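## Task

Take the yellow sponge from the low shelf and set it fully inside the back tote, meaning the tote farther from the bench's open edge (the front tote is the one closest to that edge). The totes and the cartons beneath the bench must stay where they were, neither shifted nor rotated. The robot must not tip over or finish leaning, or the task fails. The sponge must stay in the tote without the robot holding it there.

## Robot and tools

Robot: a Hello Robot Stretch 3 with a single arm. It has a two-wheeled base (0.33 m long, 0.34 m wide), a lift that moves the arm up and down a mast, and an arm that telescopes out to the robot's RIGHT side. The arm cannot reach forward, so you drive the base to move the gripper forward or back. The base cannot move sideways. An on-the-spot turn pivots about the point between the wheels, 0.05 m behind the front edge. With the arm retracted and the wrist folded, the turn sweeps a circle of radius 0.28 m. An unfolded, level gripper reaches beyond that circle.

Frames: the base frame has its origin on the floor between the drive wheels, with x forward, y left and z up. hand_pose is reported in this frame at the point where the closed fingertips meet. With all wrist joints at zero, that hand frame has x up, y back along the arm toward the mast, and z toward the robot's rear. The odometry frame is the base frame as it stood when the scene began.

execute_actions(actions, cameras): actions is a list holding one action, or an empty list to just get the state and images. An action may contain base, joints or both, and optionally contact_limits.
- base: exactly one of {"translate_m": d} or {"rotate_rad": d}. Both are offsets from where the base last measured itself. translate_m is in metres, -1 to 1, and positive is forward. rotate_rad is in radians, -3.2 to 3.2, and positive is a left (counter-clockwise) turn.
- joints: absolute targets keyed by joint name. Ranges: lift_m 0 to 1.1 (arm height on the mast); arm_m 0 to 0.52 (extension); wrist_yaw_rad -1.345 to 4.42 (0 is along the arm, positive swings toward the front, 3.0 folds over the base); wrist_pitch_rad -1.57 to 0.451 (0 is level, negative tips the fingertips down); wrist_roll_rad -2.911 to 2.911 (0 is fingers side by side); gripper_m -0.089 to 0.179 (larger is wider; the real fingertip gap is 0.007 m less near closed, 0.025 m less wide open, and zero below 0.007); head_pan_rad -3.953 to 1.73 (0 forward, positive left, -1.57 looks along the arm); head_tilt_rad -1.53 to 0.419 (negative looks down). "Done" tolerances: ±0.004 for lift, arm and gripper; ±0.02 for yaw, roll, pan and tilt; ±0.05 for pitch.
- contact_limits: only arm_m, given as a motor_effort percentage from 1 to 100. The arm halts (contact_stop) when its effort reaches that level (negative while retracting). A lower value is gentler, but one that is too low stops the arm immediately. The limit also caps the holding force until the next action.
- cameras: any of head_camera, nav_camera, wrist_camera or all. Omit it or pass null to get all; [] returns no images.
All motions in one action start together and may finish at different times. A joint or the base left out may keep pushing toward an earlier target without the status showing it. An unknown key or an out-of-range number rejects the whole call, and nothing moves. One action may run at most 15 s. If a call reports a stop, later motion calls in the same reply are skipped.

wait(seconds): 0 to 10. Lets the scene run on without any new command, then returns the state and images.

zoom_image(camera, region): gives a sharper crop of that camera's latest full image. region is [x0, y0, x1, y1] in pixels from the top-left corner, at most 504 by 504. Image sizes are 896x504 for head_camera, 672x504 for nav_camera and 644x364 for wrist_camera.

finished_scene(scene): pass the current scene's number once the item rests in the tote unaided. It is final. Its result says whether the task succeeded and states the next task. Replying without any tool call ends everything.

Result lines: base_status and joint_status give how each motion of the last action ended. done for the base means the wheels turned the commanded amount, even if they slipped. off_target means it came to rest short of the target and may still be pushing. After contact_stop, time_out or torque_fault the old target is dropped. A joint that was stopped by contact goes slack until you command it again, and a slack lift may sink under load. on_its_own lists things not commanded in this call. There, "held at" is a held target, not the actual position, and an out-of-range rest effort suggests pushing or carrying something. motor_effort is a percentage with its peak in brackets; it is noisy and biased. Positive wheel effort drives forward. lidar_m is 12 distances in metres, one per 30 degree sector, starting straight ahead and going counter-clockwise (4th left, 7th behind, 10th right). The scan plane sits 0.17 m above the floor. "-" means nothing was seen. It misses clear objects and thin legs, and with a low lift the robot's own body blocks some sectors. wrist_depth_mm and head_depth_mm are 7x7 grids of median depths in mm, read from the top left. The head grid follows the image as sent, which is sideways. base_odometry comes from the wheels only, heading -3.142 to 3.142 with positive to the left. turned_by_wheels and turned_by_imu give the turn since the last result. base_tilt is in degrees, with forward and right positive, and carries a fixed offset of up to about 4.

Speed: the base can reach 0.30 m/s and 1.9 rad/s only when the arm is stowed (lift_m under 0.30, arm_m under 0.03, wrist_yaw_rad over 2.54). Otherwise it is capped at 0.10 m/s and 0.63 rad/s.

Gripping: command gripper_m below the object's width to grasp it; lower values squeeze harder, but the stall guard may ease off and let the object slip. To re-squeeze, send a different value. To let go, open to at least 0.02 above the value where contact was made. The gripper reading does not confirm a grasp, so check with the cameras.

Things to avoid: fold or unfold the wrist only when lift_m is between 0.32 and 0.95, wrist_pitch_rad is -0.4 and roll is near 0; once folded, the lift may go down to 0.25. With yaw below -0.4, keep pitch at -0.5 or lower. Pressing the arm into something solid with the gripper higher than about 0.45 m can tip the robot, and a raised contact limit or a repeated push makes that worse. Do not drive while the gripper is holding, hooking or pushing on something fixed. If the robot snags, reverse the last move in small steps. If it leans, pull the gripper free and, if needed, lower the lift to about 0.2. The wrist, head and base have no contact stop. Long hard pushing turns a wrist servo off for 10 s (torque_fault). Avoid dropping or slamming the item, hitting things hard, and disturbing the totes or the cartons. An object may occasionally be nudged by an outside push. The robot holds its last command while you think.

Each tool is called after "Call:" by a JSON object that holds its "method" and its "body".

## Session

Call:
{"method": "execute_actions", "body": {"actions": []}}

Scene clock: 0.00 s.
base_odometry: x=+0.000 y=+0.000 heading=+0.000 (m, m, rad; odometry frame)
turned_by_wheels: +0.000 (rad since the last result)
turned_by_imu: +0.000 (rad since the last result)
base_tilt: forward=-2.5 right=-0.2 (deg)
lidar_m: 2.53 1.11 1.10 1.21 1.89 1.71 2.13 1.74 1.15 1.22 1.86 2.35
head_depth_mm: 1715 2631 2598 2617 2595 2614 2381 / 1791 2739 2884 2839 2853 2828 2463 / 1893 2763 3153 3034 3053 3037 2497 / 1901 2735 3275 3190 3252 3237 2504 / 1910 2721 2890 2922 2912 2884 2464 / 1923 2525 2532 2600 2594 2623 2458 / 1944 2337 2331 2334 2340 2349 2224
base_status: not commanded
joint_positions: lift_m=+0.314 arm_m=+0.001 wrist_yaw_rad=+3.026 wrist_pitch_rad=-0.407 wrist_roll_rad=+0.000 gripper_m=+0.037 head_pan_rad=+0.002 head_tilt_rad=-0.003
joint_status: not commanded
motor_effort: left_wheel=+0 right_wheel=-1 lift_m=+19 arm_m=-1 wrist_yaw_rad=+0 wrist_pitch_rad=+5 wrist_roll_rad=+0 gripper_m=+1 head_pan_rad=+0 head_tilt_rad=+2 (%)
hand_pose: x=+0.0048 y=+0.0781 z=+0.3286 quat_wxyz=(+0.183, +0.699, +0.103, +0.683) (m; base frame)
wrist_depth_mm: - - - - - - - / - - - - - - 889 / - - - - - - 948 / 827 802 841 852 863 863 867 / 661 675 703 672 689 703 715 / 558 569 - 566 576 568 581 / 481 497 - 503 479 502 504
pictures: head_camera (sideways: a quarter turn clockwise sets it upright), nav_camera (sideways: a quarter turn counterclockwise sets it upright), wrist_camera
Images, in order (width x height): head_camera 896x504, nav_camera 672x504, wrist_camera 644x364.

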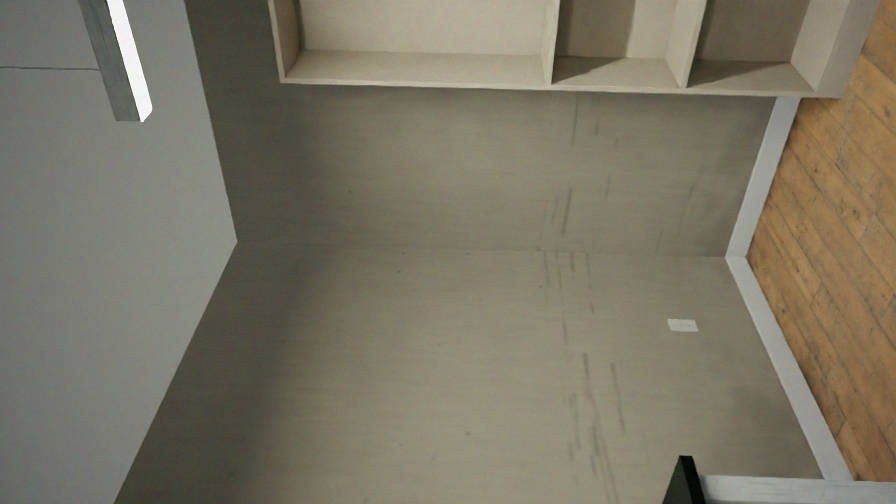

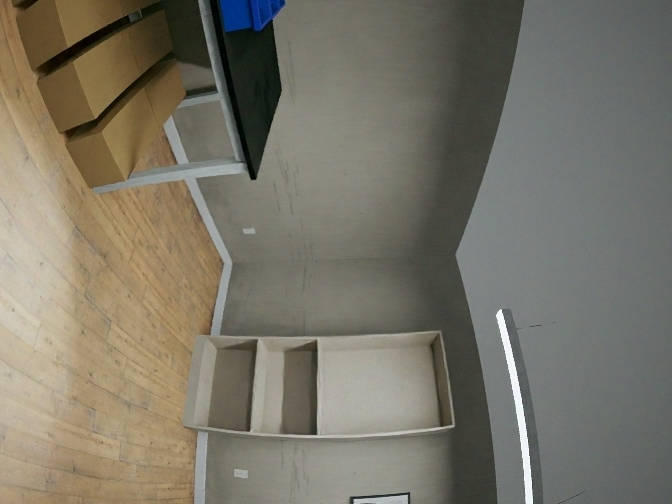

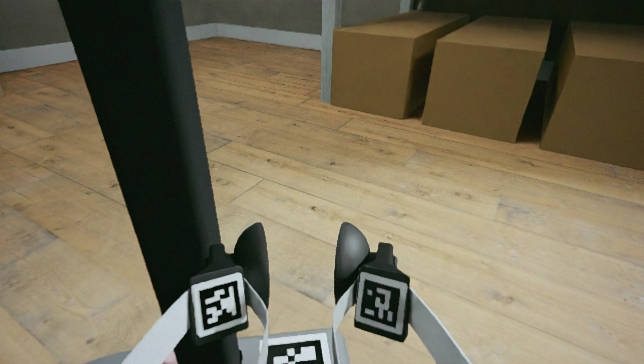

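Call:
{"method": "execute_actions", "body": {"actions": [{"joints": {"head_pan_rad": 1.7, "head_tilt_rad": -0.4}}], "cameras": ["head_camera", "nav_camera"]}}

Scene clock: 2.30 s.
base_odometry: x=+0.000 y=+0.000 heading=+0.000 (m, m, rad; odometry frame)
turned_by_wheels: +0.000 (rad since the last result)
turned_by_imu: +0.000 (rad since the last result)
base_tilt: forward=-2.5 right=-0.1 (deg)
lidar_m: 2.52 1.12 1.10 1.21 1.90 1.71 2.13 1.74 1.15 1.23 1.84 2.36
head_depth_mm: 1964 2064 2138 1321 2306 1506 1387 / 2110 2252 2346 2455 2204 1535 1497 / 2310 2423 2550 2733 2476 1862 1491 / 2463 2652 2809 3049 2469 1862 1487 / 2365 2537 2722 2854 2429 1856 1481 / 2196 2307 2450 2623 2418 1855 1476 / 2008 2135 2253 2456 2436 1910 -
base_status: not commanded
joint_positions: lift_m=+0.314 arm_m=+0.001 wrist_yaw_rad=+3.026 wrist_pitch_rad=-0.407 wrist_roll_rad=+0.000 gripper_m=+0.037 head_pan_rad=+1.693 head_tilt_rad=-0.395
joint_status: all done
motor_effort: left_wheel=+0(0) right_wheel=+0(1) lift_m=+19(19) arm_m=+0(0) wrist_yaw_rad=+0(1) wrist_pitch_rad=+5(5) wrist_roll_rad=+0(0) gripper_m=+1(1) head_pan_rad=+5(57) head_tilt_rad=-3(28) (%)
hand_pose: x=+0.0048 y=+0.0781 z=+0.3286 quat_wxyz=(+0.183, +0.699, +0.103, +0.683) (m; base frame)
wrist_depth_mm: - - - - - - - / - - - - - - 895 / - - - - - - 929 / 797 813 848 856 850 856 919 / 661 670 707 680 672 698 698 / 564 557 - 563 588 578 601 / 484 490 - 509 480 494 499
pictures: head_camera (sideways: a quarter turn clockwise sets it upright), nav_camera (sideways: a quarter turn counterclockwise sets it upright)
Images, in order (width x height): head_camera 896x504, nav_camera 672x504.

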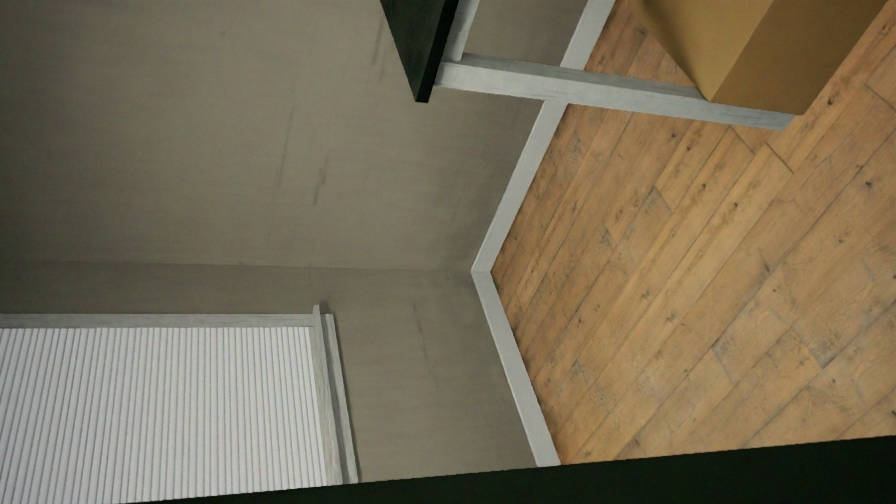

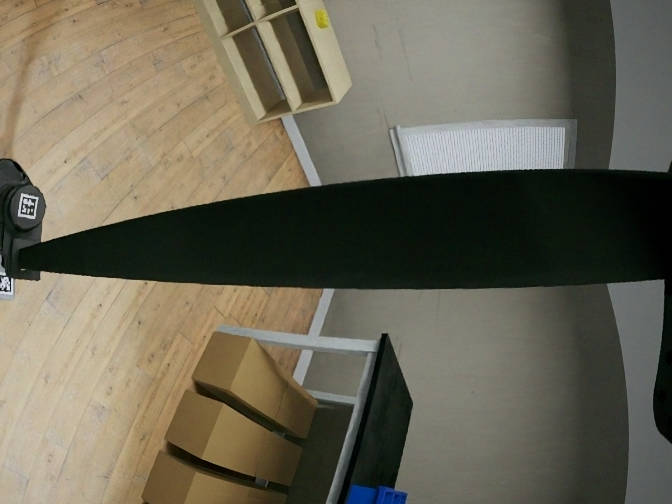

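Call:
{"method": "execute_actions", "body": {"actions": [{"joints": {"lift_m": 0.27, "head_pan_rad": 0.0, "head_tilt_rad": -0.4}}], "cameras": []}}

Call:
{"method": "execute_actions", "body": {"actions": [{"base": {"rotate_rad": 2.45}}], "cameras": ["head_camera", "nav_camera"]}}

Scene clock: 7.27 s.
base_odometry: x=+0.000 y=+0.000 heading=+0.000 (m, m, rad; odometry frame)
turned_by_wheels: +0.000 (rad since the last result)
turned_by_imu: +0.000 (rad since the last result)
base_tilt: forward=-2.6 right=-0.1 (deg)
lidar_m: 2.53 1.12 1.10 1.21 1.90 1.71 2.13 1.74 1.15 1.23 1.85 2.35
head_depth_mm: 2304 2448 2596 2747 2472 1872 1489 / 2594 2756 2877 3020 2535 1867 1492 / 2771 2963 3102 3220 2509 1880 1488 / 2834 2976 3175 3435 2461 1851 1476 / 2520 2725 2828 3005 2422 1846 1482 / 2284 2377 2550 2698 2443 1829 1478 / 2073 2193 2337 1370 2132 1525 1465
base_status: not commanded
joint_positions: lift_m=+0.271 arm_m=+0.001 wrist_yaw_rad=+3.026 wrist_pitch_rad=-0.407 wrist_roll_rad=+0.000 gripper_m=+0.037 head_pan_rad=+0.007 head_tilt_rad=-0.395
joint_status: all done
motor_effort: left_wheel=+1(0) right_wheel=+0(0) lift_m=+10(17) arm_m=-1(0) wrist_yaw_rad=+0(0) wrist_pitch_rad=+5(5) wrist_roll_rad=+0(0) gripper_m=+1(0) head_pan_rad=-5(56) head_tilt_rad=-2(3) (%)
hand_pose: x=+0.0048 y=+0.0781 z=+0.2856 quat_wxyz=(+0.183, +0.699, +0.103, +0.683) (m; base frame)
wrist_depth_mm: - - - - - - - / - - - - - - 881 / 975 - - - - - 936 / 749 736 763 748 790 772 787 / 600 593 634 620 620 622 622 / 507 503 - 518 529 522 528 / 451 - - - 435 452 453
pictures: none
No camera images: the call's "cameras" was empty. Leave "cameras" out to get every camera's image.

Scene clock: 10.00 s.
base_odometry: x=+0.000 y=+0.000 heading=+2.450 (m, m, rad; odometry frame)
turned_by_wheels: +2.450 (rad since the last result)
turned_by_imu: +2.437 (rad since the last result)
base_tilt: forward=-2.5 right=-0.2 (deg)
lidar_m: 1.71 1.85 1.80 1.15 1.16 1.54 2.35 2.58 1.16 1.10 1.15 2.19
head_depth_mm: 1827 1943 2084 2202 2356 1877 1496 / 1826 1948 2079 2139 2127 1880 1494 / 1841 1923 2080 2153 2123 1871 1494 / 1839 1939 2105 2166 2131 1853 1485 / 1812 1926 2051 2158 1991 1836 1480 / 1813 1937 2058 2128 2063 1830 1479 / 1824 1933 2057 2132 2069 1823 1459
base_status: done
joint_positions: lift_m=+0.271 arm_m=+0.001 wrist_yaw_rad=+3.026 wrist_pitch_rad=-0.407 wrist_roll_rad=+0.000 gripper_m=+0.037 head_pan_rad=+0.007 head_tilt_rad=-0.396
joint_status: not commanded
motor_effort: left_wheel=-2(9) right_wheel=+2(8) lift_m=+10(10) arm_m=-1(1) wrist_yaw_rad=+0(1) wrist_pitch_rad=+5(5) wrist_roll_rad=+0(0) gripper_m=+1(0) head_pan_rad=-5(5) head_tilt_rad=-3(3) (%)
hand_pose: x=+0.0048 y=+0.0781 z=+0.2856 quat_wxyz=(+0.183, +0.699, +0.103, +0.683) (m; base frame)
wrist_depth_mm: 917 - - - - - - / - - - - - - - / 996 - - - - - - / 744 731 747 754 778 784 778 / 602 607 632 620 620 634 642 / 510 500 - 529 534 519 526 / 450 - - - 429 455 449
pictures: head_camera (sideways: a quarter turn clockwise sets it upright), nav_camera (sideways: a quarter turn counterclockwise sets it upright)
Images, in order (width x height): head_camera 896x504, nav_camera 672x504.

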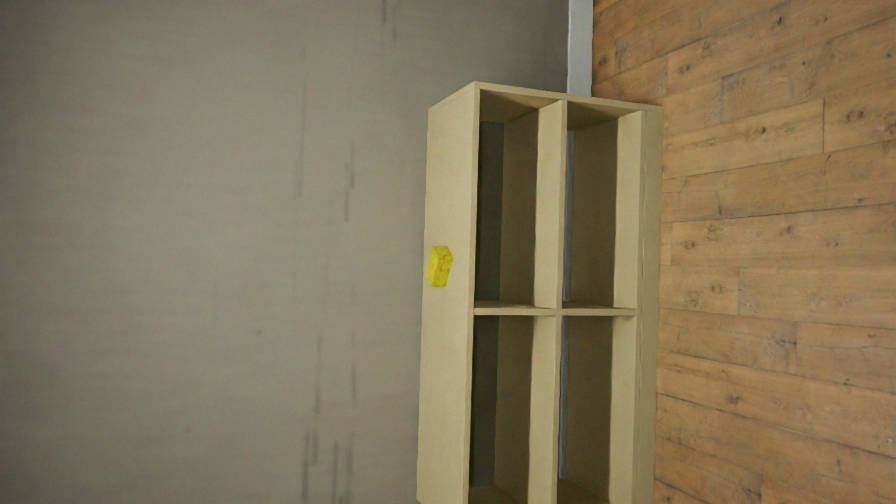

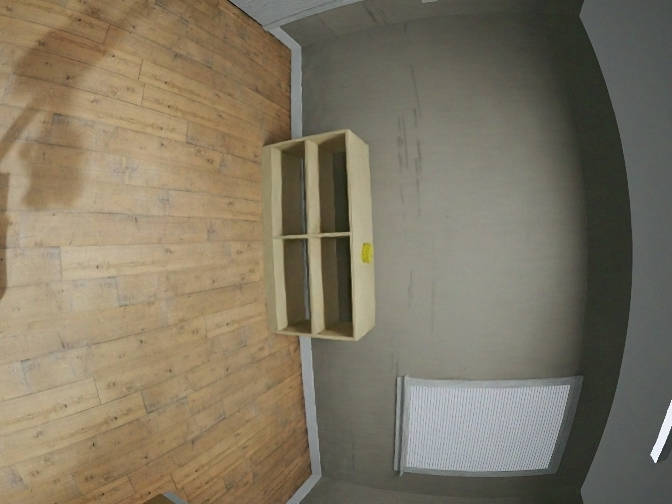

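Call:
{"method": "zoom_image", "body": {"camera": "head_camera", "region": [400, 220, 490, 310]}}

Region (400, 220, 490, 310) of head_camera's 896x504 image, scaled by 5.600, with more detail than that image has.

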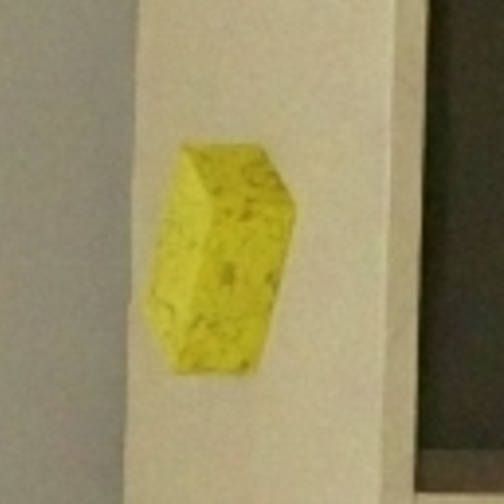

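Call:
{"method": "execute_actions", "body": {"actions": [{"base": {"rotate_rad": 0.277}, "joints": {"head_pan_rad": -0.75, "head_tilt_rad": -0.8}}], "cameras": []}}

Call:
{"method": "execute_actions", "body": {"actions": [{"base": {"translate_m": 1.0}}], "cameras": []}}

Call:
{"method": "execute_actions", "body": {"actions": [{"base": {"translate_m": 0.32}}], "cameras": ["head_camera", "nav_camera"]}}

Scene clock: 52.37 s.
base_odometry: x=+0.000 y=+0.000 heading=+2.727 (m, m, rad; odometry frame)
turned_by_wheels: +0.277 (rad since the last result)
turned_by_imu: +0.275 (rad since the last result)
base_tilt: forward=-2.5 right=-0.1 (deg)
lidar_m: 1.71 1.98 1.73 1.15 1.29 2.16 2.35 1.29 1.11 1.11 1.30 1.77
head_depth_mm: 2451 2705 2384 1899 1588 1351 1183 / 2335 2678 2378 1901 1576 1354 1185 / 2232 2550 2341 1874 1571 1354 1176 / 2109 2410 2343 1877 1567 1341 1176 / 1994 2278 2338 1860 1559 1335 1176 / 1960 2043 2071 1855 1562 1338 1171 / 1838 1955 2029 1854 1560 1337 1157
base_status: done
joint_positions: lift_m=+0.271 arm_m=+0.001 wrist_yaw_rad=+3.026 wrist_pitch_rad=-0.407 wrist_roll_rad=+0.000 gripper_m=+0.037 head_pan_rad=-0.743 head_tilt_rad=-0.790
joint_status: all done
motor_effort: left_wheel=-2(10) right_wheel=+2(6) lift_m=+11(11) arm_m=+0(0) wrist_yaw_rad=+0(0) wrist_pitch_rad=+5(5) wrist_roll_rad=+0(0) gripper_m=+0(1) head_pan_rad=-5(55) head_tilt_rad=-5(29) (%)
hand_pose: x=+0.0048 y=+0.0781 z=+0.2856 quat_wxyz=(+0.183, +0.699, +0.103, +0.683) (m; base frame)
wrist_depth_mm: - - - - - - - / - - - - - - - / 978 - - - - - - / 749 733 757 781 778 789 792 / 600 599 634 614 620 626 642 / 505 508 - 523 527 520 522 / 443 - - - 430 447 457
pictures: none
No camera images: the call's "cameras" was empty. Leave "cameras" out to get every camera's image.

Scene clock: 57.40 s.
base_odometry: x=-0.915 y=+0.403 heading=+2.727 (m, m, rad; odometry frame)
turned_by_wheels: +0.000 (rad since the last result)
turned_by_imu: +0.003 (rad since the last result)
base_tilt: forward=-2.5 right=-0.1 (deg)
lidar_m: 0.89 0.87 1.45 1.44 1.45 1.73 3.33 1.58 1.41 2.27 1.04 0.76
head_depth_mm: 1308 1520 1809 1883 1588 1361 1187 / 1243 1433 1288 1385 1553 1350 1184 / 1173 1352 1232 1369 1514 1354 1182 / 1122 1280 1229 1298 1465 1352 1170 / 1078 1210 1217 1258 1398 1344 1181 / 1023 1148 1209 1040 1220 1310 1171 / 982 1092 1172 1025 1185 1302 1165
base_status: done
joint_positions: lift_m=+0.271 arm_m=+0.001 wrist_yaw_rad=+3.026 wrist_pitch_rad=-0.407 wrist_roll_rad=+0.000 gripper_m=+0.037 head_pan_rad=-0.743 head_tilt_rad=-0.791
joint_status: not commanded
motor_effort: left_wheel=-3(7) right_wheel=+2(6) lift_m=+11(10) arm_m=-1(1) wrist_yaw_rad=+0(1) wrist_pitch_rad=+5(5) wrist_roll_rad=+0(0) gripper_m=+1(1) head_pan_rad=-5(5) head_tilt_rad=-4(5) (%)
hand_pose: x=+0.0048 y=+0.0781 z=+0.2856 quat_wxyz=(+0.183, +0.699, +0.103, +0.683) (m; base frame)
wrist_depth_mm: - - - - - - - / - - - - - - - / 962 - - - - - - / 737 722 764 774 765 795 784 / 598 612 633 620 632 638 636 / 507 500 - 524 524 526 528 / 450 - - - 429 449 454
pictures: none
No camera images: the call's "cameras" was empty. Leave "cameras" out to get every camera's image.

Scene clock: 60.13 s.
base_odometry: x=-1.208 y=+0.532 heading=+2.726 (m, m, rad; odometry frame)
turned_by_wheels: +0.000 (rad since the last result)
turned_by_imu: +0.001 (rad since the last result)
base_tilt: forward=-2.5 right=-0.1 (deg)
lidar_m: 0.73 0.57 1.37 1.37 1.61 1.67 3.64 1.67 1.58 0.92 0.94 0.49
head_depth_mm: 947 1097 1220 998 1192 1322 1183 / 893 1032 1156 992 1109 1297 1174 / 848 966 1118 987 892 1234 1190 / 804 915 1052 933 839 1057 1174 / 768 867 990 982 818 1001 1142 / 734 823 941 978 813 942 1118 / 701 787 890 959 812 919 1063
base_status: done
joint_positions: lift_m=+0.271 arm_m=+0.001 wrist_yaw_rad=+3.026 wrist_pitch_rad=-0.407 wrist_roll_rad=+0.000 gripper_m=+0.037 head_pan_rad=-0.743 head_tilt_rad=-0.791
joint_status: not commanded
motor_effort: left_wheel=-2(8) right_wheel=+2(6) lift_m=+10(10) arm_m=+0(1) wrist_yaw_rad=+0(0) wrist_pitch_rad=+5(5) wrist_roll_rad=+0(0) gripper_m=+1(0) head_pan_rad=-5(5) head_tilt_rad=-4(5) (%)
hand_pose: x=+0.0048 y=+0.0781 z=+0.2856 quat_wxyz=(+0.183, +0.699, +0.103, +0.683) (m; base frame)
wrist_depth_mm: - - - - - - - / - - - - - - - / 982 - - - - - - / 743 746 770 779 767 789 803 / 606 605 627 621 614 631 616 / 505 511 - 533 528 523 530 / 454 - - - 431 449 447
pictures: head_camera (sideways: a quarter turn clockwise sets it upright), nav_camera (sideways: a quarter turn counterclockwise sets it upright)
Images, in order (width x height): head_camera 896x504, nav_camera 672x504.

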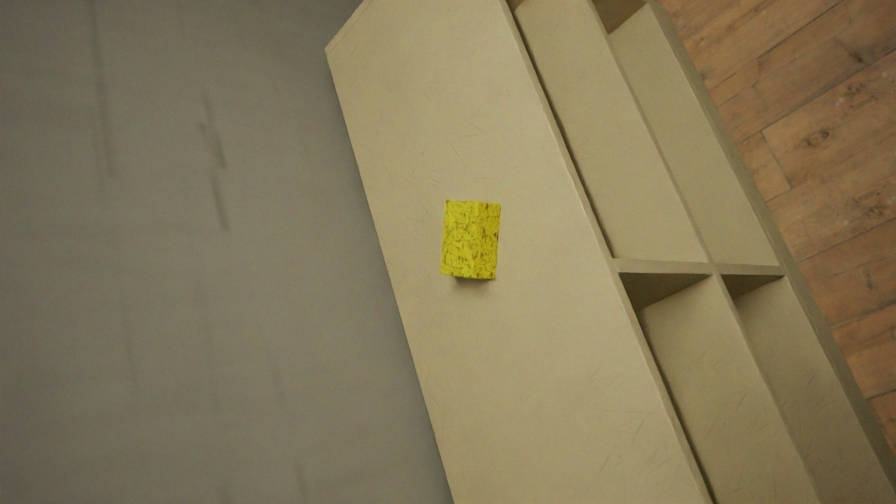

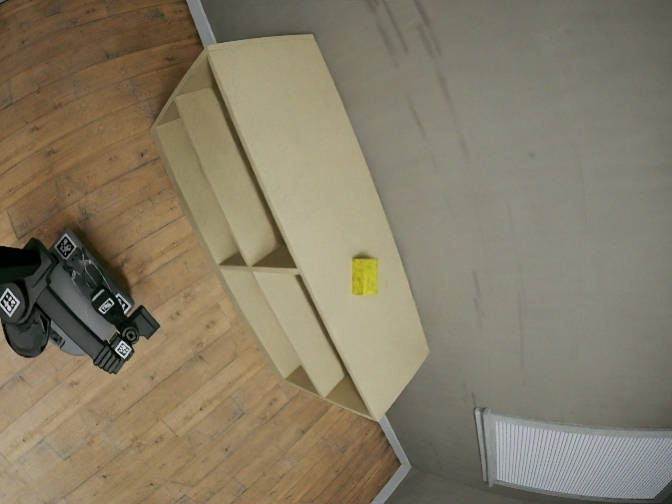

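Call:
{"method": "execute_actions", "body": {"actions": [{"base": {"rotate_rad": 0.833}, "joints": {"lift_m": 0.5, "head_pan_rad": -1.57, "head_tilt_rad": -0.78}}], "cameras": []}}

Call:
{"method": "execute_actions", "body": {"actions": [{"joints": {"lift_m": 0.7, "wrist_yaw_rad": 0.0, "wrist_pitch_rad": -0.4}}]}}

Scene clock: 68.93 s.
base_odometry: x=-1.208 y=+0.532 heading=-2.724 (m, m, rad; odometry frame)
turned_by_wheels: +0.833 (rad since the last result)
turned_by_imu: +0.829 (rad since the last result)
base_tilt: forward=-2.4 right=-0.1 (deg)
lidar_m: 1.24 1.37 1.43 1.67 3.65 1.99 1.59 2.35 0.92 0.49 0.83 0.57
head_depth_mm: 937 1082 1213 1009 1172 1342 1193 / 888 1020 1166 999 1107 1308 1189 / 841 958 1117 995 898 1242 1188 / 804 903 1051 963 844 1035 1171 / 765 861 987 992 828 1004 1146 / 734 820 936 983 820 940 1110 / 702 785 883 956 820 918 1059
base_status: done
joint_positions: lift_m=+0.499 arm_m=+0.001 wrist_yaw_rad=+3.026 wrist_pitch_rad=-0.408 wrist_roll_rad=+0.000 gripper_m=+0.037 head_pan_rad=-1.563 head_tilt_rad=-0.783
joint_status: all done
motor_effort: left_wheel=-2(9) right_wheel=+1(6) lift_m=+27(27) arm_m=-1(1) wrist_yaw_rad=+0(1) wrist_pitch_rad=+5(5) wrist_roll_rad=+0(0) gripper_m=+0(0) head_pan_rad=-5(58) head_tilt_rad=+1(4) (%)
hand_pose: x=+0.0048 y=+0.0780 z=+0.5144 quat_wxyz=(+0.183, +0.699, +0.103, +0.683) (m; base frame)
wrist_depth_mm: - - - - - - - / - - - - - - - / - - - - - - - / - - - - - - - / 926 944 - 980 986 976 - / 775 792 - 790 836 806 839 / 696 687 690 699 680 703 719
pictures: none
No camera images: the call's "cameras" was empty. Leave "cameras" out to get every camera's image.

Scene clock: 71.60 s.
base_odometry: x=-1.208 y=+0.532 heading=-2.724 (m, m, rad; odometry frame)
turned_by_wheels: +0.000 (rad since the last result)
turned_by_imu: +0.000 (rad since the last result)
base_tilt: forward=-2.4 right=-0.2 (deg)
lidar_m: 1.24 1.37 1.43 1.67 3.62 1.99 1.58 2.35 0.92 0.49 0.83 0.57
head_depth_mm: 927 1083 1219 1008 1165 1338 1237 / 880 1013 1165 1001 1106 1302 1223 / 840 960 1119 998 896 1252 - / 800 916 1045 962 851 1027 - / 765 860 985 989 826 1008 1144 / 733 818 938 990 825 941 1123 / 702 786 887 948 817 919 1061
base_status: not commanded
joint_positions: lift_m=+0.699 arm_m=+0.001 wrist_yaw_rad=+0.003 wrist_pitch_rad=-0.413 wrist_roll_rad=+0.000 gripper_m=+0.037 head_pan_rad=-1.563 head_tilt_rad=-0.783
joint_status: all done
motor_effort: left_wheel=-2(2) right_wheel=+2(2) lift_m=+27(29) arm_m=+0(1) wrist_yaw_rad=-3(3) wrist_pitch_rad=+5(4) wrist_roll_rad=+0(0) gripper_m=+0(0) head_pan_rad=-6(4) head_tilt_rad=+1(2) (%)
hand_pose: x=-0.0209 y=-0.3712 z=+0.7132 quat_wxyz=(+0.692, +0.146, -0.692, -0.145) (m; base frame)
wrist_depth_mm: 472 525 572 650 755 890 - / 501 552 617 702 773 949 - / 517 523 535 461 565 560 621 / 407 408 411 417 421 476 666 / 326 330 343 347 720 742 - / 274 282 - 588 645 673 - / 258 515 508 510 581 869 941
pictures: head_camera (sideways: a quarter turn clockwise sets it upright), nav_camera (sideways: a quarter turn counterclockwise sets it upright), wrist_camera
Images, in order (width x height): head_camera 896x504, nav_camera 672x504, wrist_camera 644x364.

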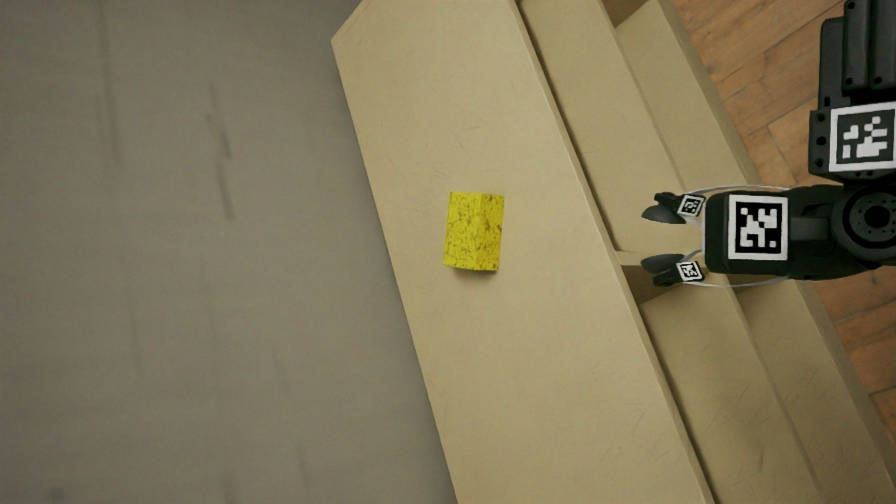

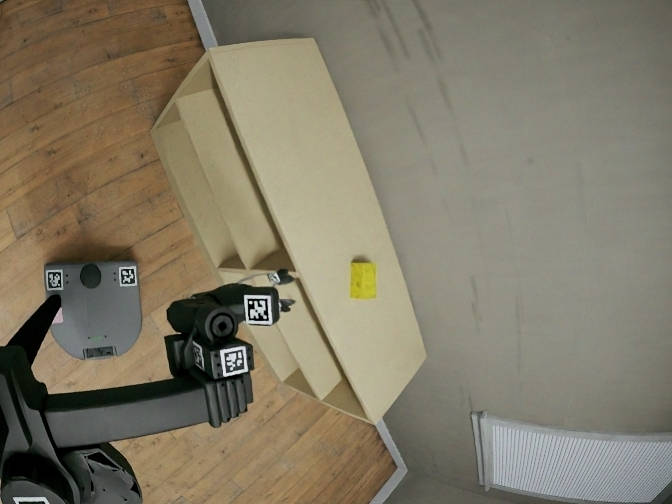

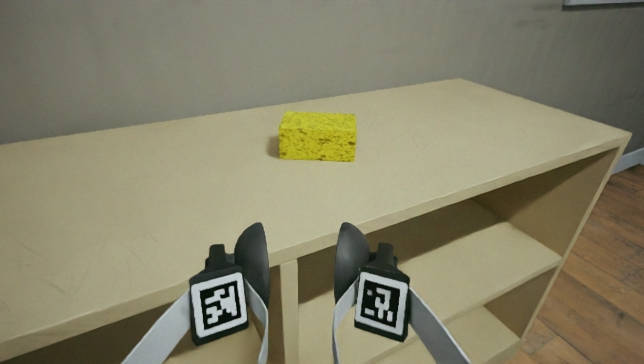

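Call:
{"method": "execute_actions", "body": {"actions": [{"joints": {"arm_m": 0.2, "gripper_m": 0.179, "lift_m": 0.68}}], "cameras": ["head_camera", "wrist_camera"]}}

Scene clock: 75.97 s.
base_odometry: x=-1.208 y=+0.532 heading=-2.724 (m, m, rad; odometry frame)
turned_by_wheels: +0.000 (rad since the last result)
turned_by_imu: +0.000 (rad since the last result)
base_tilt: forward=-2.4 right=-0.1 (deg)
lidar_m: 1.24 1.37 1.43 1.67 3.64 1.99 1.58 2.35 0.92 0.49 0.83 0.57
head_depth_mm: 937 1083 1217 1012 1168 1366 1229 / 888 1024 1164 997 895 - 1197 / 839 962 1116 999 - 1244 1183 / 806 910 1047 992 849 1027 1172 / 767 862 991 986 803 1004 1143 / 733 822 936 984 822 946 1107 / 701 786 887 952 816 918 1059
base_status: not commanded
joint_positions: lift_m=+0.681 arm_m=+0.200 wrist_yaw_rad=+0.001 wrist_pitch_rad=-0.414 wrist_roll_rad=+0.000 gripper_m=+0.179 head_pan_rad=-1.563 head_tilt_rad=-0.783
joint_status: all done
motor_effort: left_wheel=-2(2) right_wheel=+2(2) lift_m=+10(23) arm_m=+3(3) wrist_yaw_rad=-1(3) wrist_pitch_rad=+5(5) wrist_roll_rad=+0(0) gripper_m=+1(84) head_pan_rad=-5(6) head_tilt_rad=+1(1) (%)
hand_pose: x=-0.0213 y=-0.5696 z=+0.6941 quat_wxyz=(+0.692, +0.146, -0.692, -0.145) (m; base frame)
wrist_depth_mm: 344 372 418 471 542 626 778 / 356 394 441 507 588 694 881 / 377 420 460 509 512 526 545 / 369 372 373 292 381 390 397 / 313 300 294 275 308 322 314 / - 252 255 257 260 260 272 / - 219 218 220 224 222 -
pictures: head_camera (sideways: a quarter turn clockwise sets it upright), wrist_camera
Images, in order (width x height): head_camera 896x504, wrist_camera 644x364.

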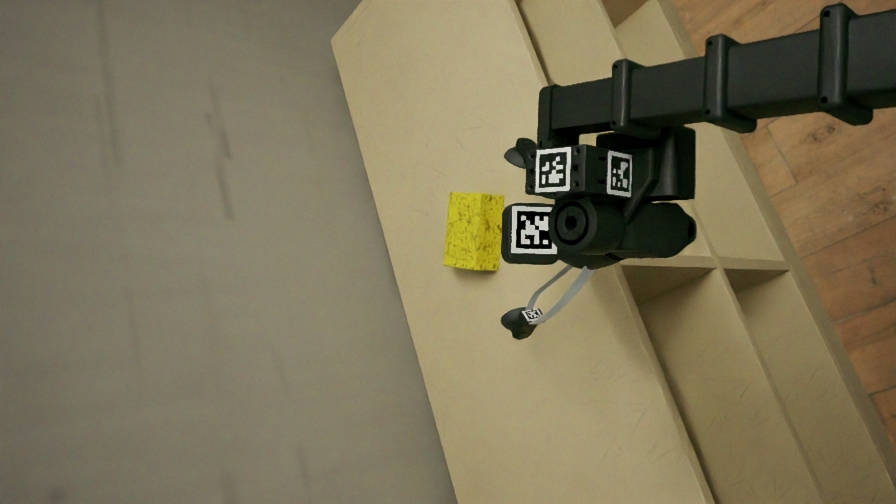

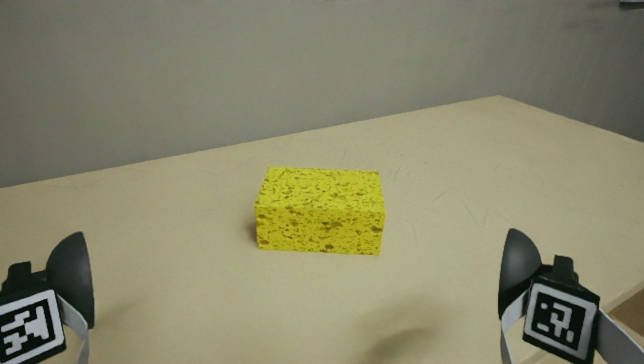

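Call:
{"method": "execute_actions", "body": {"actions": [{"joints": {"arm_m": 0.3, "lift_m": 0.63, "wrist_yaw_rad": -0.05}, "contact_limits": {"arm_m": 15}}], "cameras": ["wrist_camera"]}}

Scene clock: 80.90 s.
base_odometry: x=-1.208 y=+0.532 heading=-2.724 (m, m, rad; odometry frame)
turned_by_wheels: +0.000 (rad since the last result)
turned_by_imu: +0.000 (rad since the last result)
base_tilt: forward=-2.5 right=-0.1 (deg)
lidar_m: 1.24 1.38 1.43 1.67 3.64 2.00 1.58 2.35 0.92 0.49 0.83 0.57
head_depth_mm: 936 1076 1219 1009 1171 1331 1218 / 884 1016 1158 999 1096 - - / 842 957 1114 1027 - 1237 1182 / 802 904 1048 1021 836 1030 1169 / 763 861 989 992 824 1000 1146 / 729 823 929 982 823 944 1114 / 702 783 891 954 817 920 1066
base_status: not commanded
joint_positions: lift_m=+0.631 arm_m=+0.300 wrist_yaw_rad=-0.048 wrist_pitch_rad=-0.414 wrist_roll_rad=+0.000 gripper_m=+0.179 head_pan_rad=-1.563 head_tilt_rad=-0.783
joint_status: all done
motor_effort: left_wheel=-2(2) right_wheel=+2(2) lift_m=+11(11) arm_m=+2(3) wrist_yaw_rad=-2(2) wrist_pitch_rad=+5(5) wrist_roll_rad=+0(0) gripper_m=+0(0) head_pan_rad=-5(6) head_tilt_rad=+1(1) (%)
contact_limits: arm_m 15 (drawing in: default 22, maximum 35; extending or still: default 29, maximum 47)
hand_pose: x=-0.0324 y=-0.6693 z=+0.6441 quat_wxyz=(+0.688, +0.129, -0.695, -0.162) (m; base frame)
wrist_depth_mm: 273 308 344 392 460 545 699 / 287 315 361 421 493 579 809 / 301 340 366 374 381 389 391 / 275 277 267 199 287 288 291 / 232 223 159 160 215 237 235 / - 188 162 162 183 194 197 / - 164 165 164 165 166 -
pictures: wrist_camera
Images, in order (width x height): wrist_camera 644x364.

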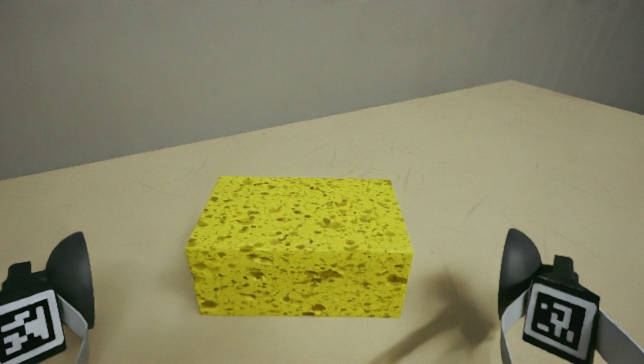

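Call:
{"method": "execute_actions", "body": {"actions": []}}

Scene clock: 83.57 s.
base_odometry: x=-1.208 y=+0.532 heading=-2.724 (m, m, rad; odometry frame)
turned_by_wheels: +0.000 (rad since the last result)
turned_by_imu: +0.000 (rad since the last result)
base_tilt: forward=-2.6 right=-0.1 (deg)
lidar_m: 1.24 1.37 1.43 1.67 3.65 1.99 1.58 2.36 0.92 0.49 0.83 0.57
head_depth_mm: 933 1077 1217 1005 1165 1339 1211 / 884 1016 1164 1002 1096 - - / 837 960 1115 1025 - 1235 1185 / 801 911 1044 1028 837 1030 1167 / 766 860 990 983 826 999 1140 / 733 825 936 979 820 946 1116 / 701 784 884 958 817 918 1062
base_status: not commanded
joint_positions: lift_m=+0.631 arm_m=+0.300 wrist_yaw_rad=-0.048 wrist_pitch_rad=-0.414 wrist_roll_rad=+0.000 gripper_m=+0.179 head_pan_rad=-1.563 head_tilt_rad=-0.783
joint_status: all done
motor_effort: left_wheel=-2(2) right_wheel=+2(2) lift_m=+11(11) arm_m=+3(3) wrist_yaw_rad=-2(2) wrist_pitch_rad=+5(5) wrist_roll_rad=+0(0) gripper_m=+1(0) head_pan_rad=-5(6) head_tilt_rad=+2(1) (%)
contact_limits: arm_m 15 (drawing in: default 22, maximum 35; extending or still: default 29, maximum 47)
hand_pose: x=-0.0324 y=-0.6693 z=+0.6441 quat_wxyz=(+0.688, +0.129, -0.695, -0.162) (m; base frame)
wrist_depth_mm: 274 302 341 389 455 551 693 / 289 321 357 425 500 583 808 / 304 341 372 377 376 385 395 / 276 277 267 199 288 291 293 / 230 225 160 161 215 237 235 / - 189 163 162 183 194 198 / - 163 164 165 165 165 -
pictures: head_camera (sideways: a quarter turn clockwise sets it upright), nav_camera (sideways: a quarter turn counterclockwise sets it upright), wrist_camera
Images, in order (width x height): head_camera 896x504, nav_camera 672x504, wrist_camera 644x364.

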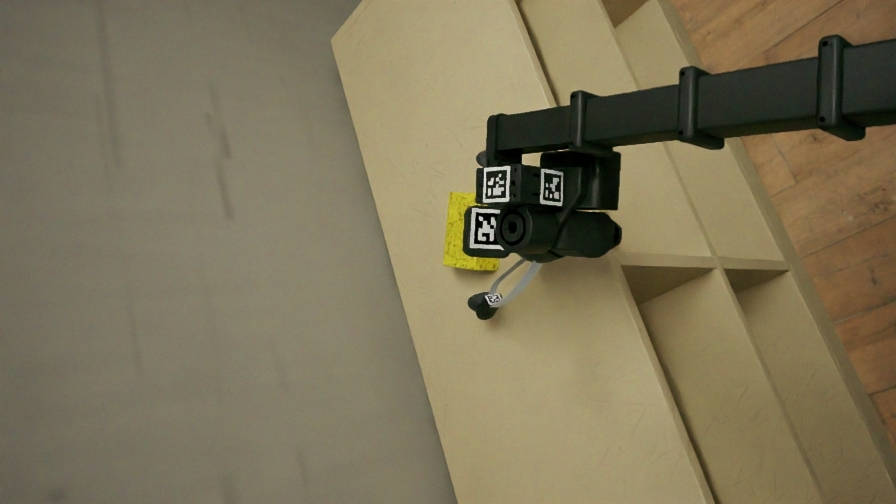

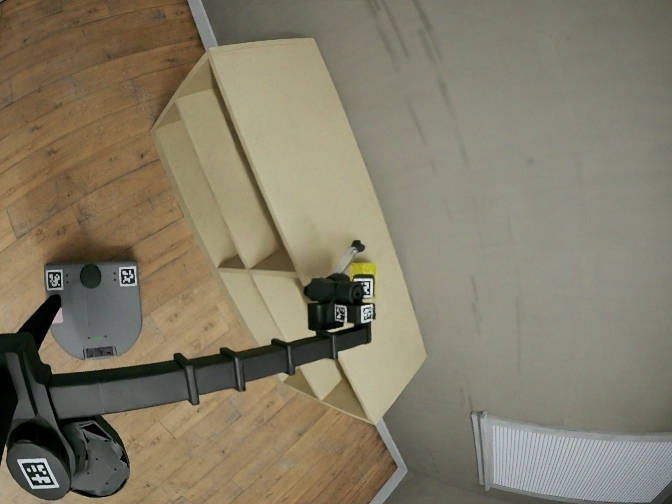

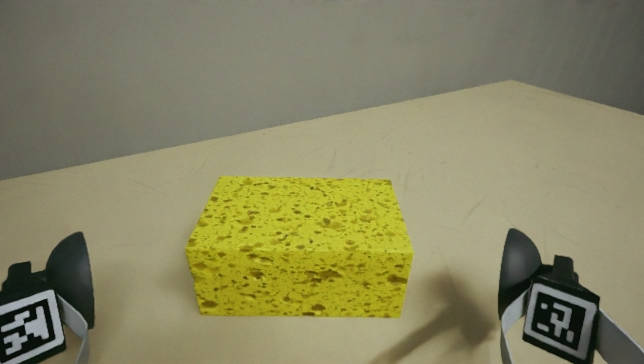

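Call:
{"method": "execute_actions", "body": {"actions": [{"joints": {"arm_m": 0.333, "lift_m": 0.625}, "contact_limits": {"arm_m": 15}}]}}

Scene clock: 85.27 s.
base_odometry: x=-1.208 y=+0.532 heading=-2.724 (m, m, rad; odometry frame)
turned_by_wheels: +0.000 (rad since the last result)
turned_by_imu: +0.000 (rad since the last result)
base_tilt: forward=-2.4 right=-0.2 (deg)
lidar_m: 1.24 1.37 1.43 1.67 3.64 1.99 1.59 2.35 0.92 0.49 0.83 0.57
head_depth_mm: 931 1086 1228 1010 1172 1339 1203 / 882 1018 1165 1017 1094 - - / 837 960 1111 1031 1109 1232 1180 / 801 909 1055 1023 844 1032 1168 / 764 868 988 991 829 1006 1139 / 732 821 932 985 825 950 1116 / 701 784 882 952 823 922 1058
base_status: not commanded
joint_positions: lift_m=+0.626 arm_m=+0.333 wrist_yaw_rad=-0.048 wrist_pitch_rad=-0.414 wrist_roll_rad=+0.000 gripper_m=+0.179 head_pan_rad=-1.563 head_tilt_rad=-0.783
joint_status: all done
motor_effort: left_wheel=-2(3) right_wheel=+2(2) lift_m=+10(11) arm_m=+3(2) wrist_yaw_rad=-2(1) wrist_pitch_rad=+5(5) wrist_roll_rad=+0(0) gripper_m=+1(0) head_pan_rad=-5(5) head_tilt_rad=+1(1) (%)
contact_limits: arm_m 15 (drawing in: default 22, maximum 35; extending or still: default 29, maximum 47)
hand_pose: x=-0.0324 y=-0.7023 z=+0.6391 quat_wxyz=(+0.688, +0.129, -0.695, -0.162) (m; base frame)
wrist_depth_mm: 256 276 313 354 420 509 648 / 265 293 337 384 463 518 763 / 279 312 346 363 369 372 378 / 280 269 273 275 279 284 283 / 224 217 151 152 167 229 229 / - 182 126 128 132 188 191 / - 154 129 130 133 160 -
pictures: head_camera (sideways: a quarter turn clockwise sets it upright), nav_camera (sideways: a quarter turn counterclockwise sets it upright), wrist_camera
Images, in order (width x height): head_camera 896x504, nav_camera 672x504, wrist_camera 644x364.

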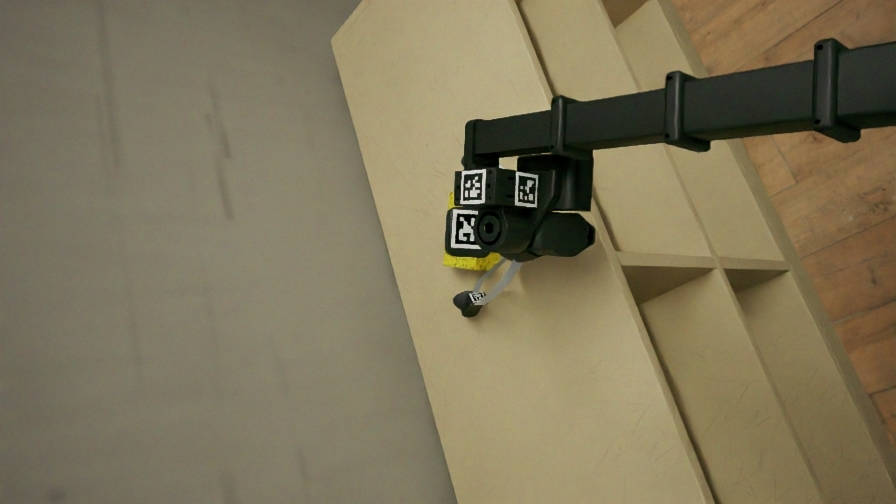

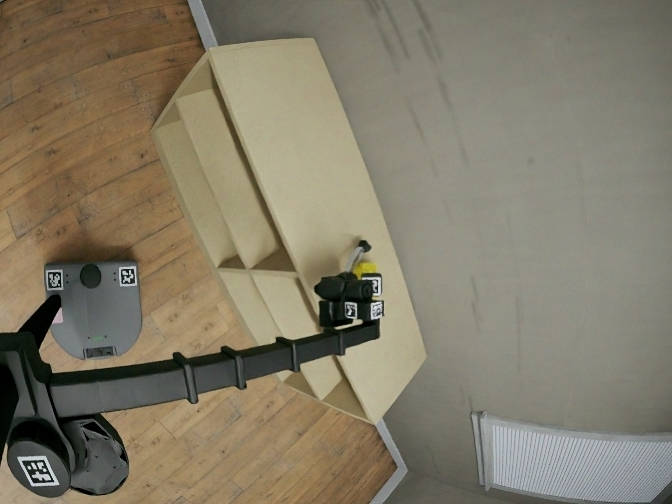

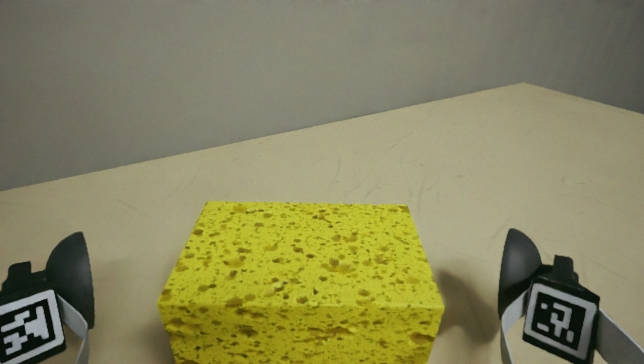

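Call:
{"method": "execute_actions", "body": {"actions": [{"joints": {"lift_m": 0.619}}], "cameras": ["wrist_camera"]}}

Call:
{"method": "execute_actions", "body": {"actions": [{"joints": {"gripper_m": 0.07}}], "cameras": ["wrist_camera", "head_camera"]}}

Scene clock: 87.60 s.
base_odometry: x=-1.208 y=+0.532 heading=-2.724 (m, m, rad; odometry frame)
turned_by_wheels: +0.000 (rad since the last result)
turned_by_imu: +0.000 (rad since the last result)
base_tilt: forward=-2.6 right=-0.2 (deg)
lidar_m: 1.24 1.37 1.43 1.67 3.64 1.99 1.58 2.36 0.92 0.49 0.83 0.57
head_depth_mm: 930 1084 1216 1008 1173 1342 1208 / 882 1018 1168 1006 1095 - - / 838 958 1117 1033 1090 1232 1182 / 801 910 1052 1013 846 1031 1171 / 768 865 989 987 824 1005 1147 / 733 823 932 982 818 949 1119 / 701 782 883 952 819 926 1059
base_status: not commanded
joint_positions: lift_m=+0.620 arm_m=+0.333 wrist_yaw_rad=-0.048 wrist_pitch_rad=-0.414 wrist_roll_rad=+0.000 gripper_m=+0.179 head_pan_rad=-1.563 head_tilt_rad=-0.783
joint_status: all done
motor_effort: left_wheel=-2(3) right_wheel=+2(2) lift_m=+10(10) arm_m=+3(3) wrist_yaw_rad=-2(2) wrist_pitch_rad=+5(5) wrist_roll_rad=+0(0) gripper_m=+0(0) head_pan_rad=-4(5) head_tilt_rad=+2(2) (%)
hand_pose: x=-0.0324 y=-0.7023 z=+0.6332 quat_wxyz=(+0.688, +0.129, -0.695, -0.162) (m; base frame)
wrist_depth_mm: 252 277 311 358 421 508 641 / 265 294 334 391 452 524 722 / 280 310 338 344 350 359 363 / 258 258 261 263 269 270 272 / 213 208 142 143 150 222 219 / - 170 120 121 121 180 184 / - 147 129 129 133 153 -
pictures: wrist_camera
Images, in order (width x height): wrist_camera 644x364.

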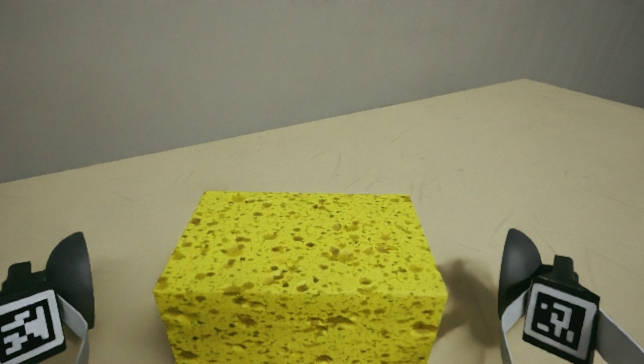

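Scene clock: 89.17 s.
base_odometry: x=-1.208 y=+0.532 heading=-2.724 (m, m, rad; odometry frame)
turned_by_wheels: +0.000 (rad since the last result)
turned_by_imu: +0.000 (rad since the last result)
base_tilt: forward=-2.5 right=+0.0 (deg)
lidar_m: 1.24 1.37 1.43 1.67 3.64 1.99 1.58 2.35 0.92 0.49 0.83 0.57
head_depth_mm: 932 1080 1216 1003 1165 1336 1209 / 884 1015 1166 1002 1099 - - / 841 959 1118 1022 1094 1235 1182 / 803 910 1047 1024 847 1028 1173 / 764 858 993 990 829 1003 1152 / 730 820 935 983 824 946 1116 / 704 783 888 959 817 921 1058
base_status: not commanded
joint_positions: lift_m=+0.620 arm_m=+0.333 wrist_yaw_rad=-0.048 wrist_pitch_rad=-0.414 wrist_roll_rad=+0.000 gripper_m=+0.071 head_pan_rad=-1.563 head_tilt_rad=-0.783
joint_status: all done
motor_effort: left_wheel=-3(2) right_wheel=+2(2) lift_m=+10(10) arm_m=+3(3) wrist_yaw_rad=-2(2) wrist_pitch_rad=+5(5) wrist_roll_rad=+0(0) gripper_m=-14(90) head_pan_rad=-6(4) head_tilt_rad=+1(2) (%)
hand_pose: x=-0.0324 y=-0.7023 z=+0.6332 quat_wxyz=(+0.688, +0.129, -0.695, -0.162) (m; base frame)
wrist_depth_mm: 253 276 312 365 417 513 652 / 267 293 334 386 450 522 729 / 279 312 345 348 351 358 364 / 256 255 261 263 266 270 272 / 206 208 142 143 150 217 218 / 174 126 123 124 124 181 183 / - 145 135 137 141 150 157
pictures: head_camera (sideways: a quarter turn clockwise sets it upright), wrist_camera
Images, in order (width x height): head_camera 896x504, wrist_camera 644x364.

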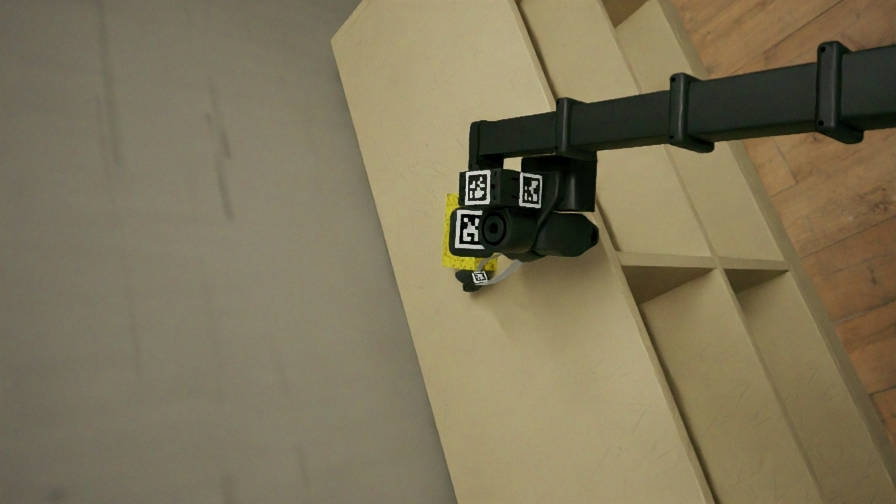

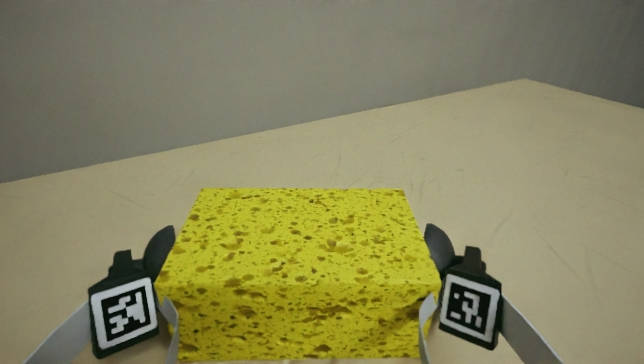

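Call:
{"method": "execute_actions", "body": {"actions": [{"joints": {"lift_m": 0.72}}], "cameras": ["wrist_camera", "head_camera"]}}

Scene clock: 92.07 s.
base_odometry: x=-1.208 y=+0.532 heading=-2.724 (m, m, rad; odometry frame)
turned_by_wheels: +0.000 (rad since the last result)
turned_by_imu: +0.000 (rad since the last result)
base_tilt: forward=-2.5 right=-0.2 (deg)
lidar_m: 1.24 1.37 1.44 1.67 3.62 1.99 1.58 2.35 0.92 0.49 0.83 0.57
head_depth_mm: 937 1079 1213 1007 1192 1350 - / 884 1014 1166 - - 1272 1175 / 840 957 1106 - 893 1228 1188 / 802 910 1047 925 850 1032 1173 / 767 864 987 988 827 1009 1148 / 731 818 938 988 819 944 1117 / 701 785 887 960 822 924 1057
base_status: not commanded
joint_positions: lift_m=+0.719 arm_m=+0.333 wrist_yaw_rad=-0.048 wrist_pitch_rad=-0.415 wrist_roll_rad=+0.000 gripper_m=+0.071 head_pan_rad=-1.563 head_tilt_rad=-0.783
joint_status: all done
motor_effort: left_wheel=-3(3) right_wheel=+2(2) lift_m=+26(27) arm_m=+3(2) wrist_yaw_rad=-2(2) wrist_pitch_rad=+5(5) wrist_roll_rad=+0(0) gripper_m=-14(14) head_pan_rad=-5(5) head_tilt_rad=+2(1) (%)
hand_pose: x=-0.0324 y=-0.7022 z=+0.7329 quat_wxyz=(+0.688, +0.129, -0.695, -0.163) (m; base frame)
wrist_depth_mm: 254 278 311 360 420 511 656 / 268 292 332 387 463 571 747 / 281 315 355 421 512 617 881 / 298 333 367 423 458 465 465 / 318 348 142 143 150 369 375 / 299 126 123 124 125 312 315 / 263 249 134 137 141 257 270
pictures: head_camera (sideways: a quarter turn clockwise sets it upright), wrist_camera
Images, in order (width x height): head_camera 896x504, wrist_camera 644x364.

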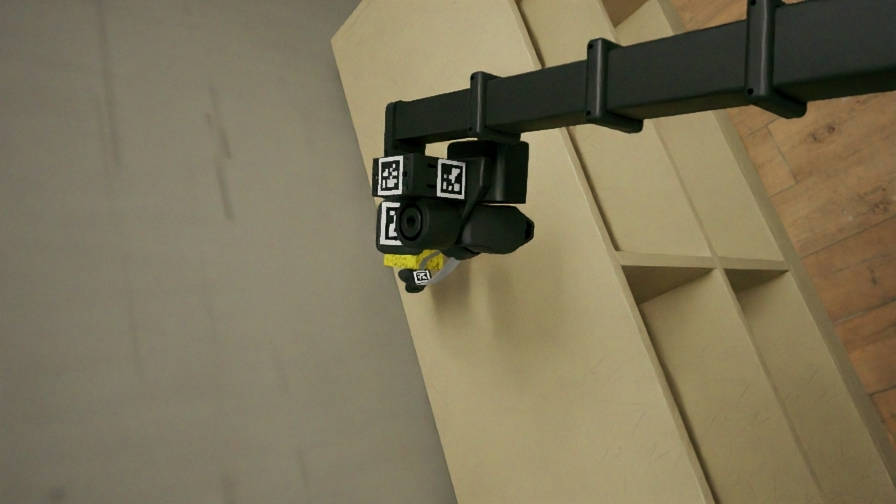

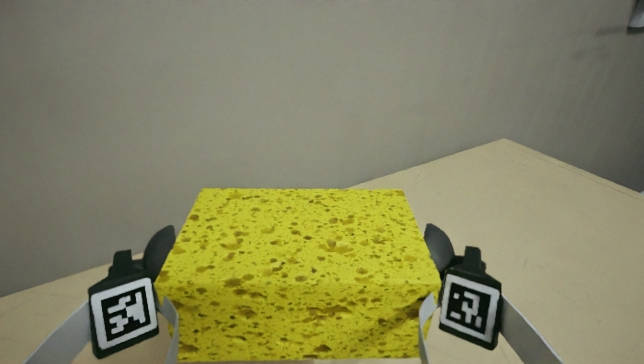

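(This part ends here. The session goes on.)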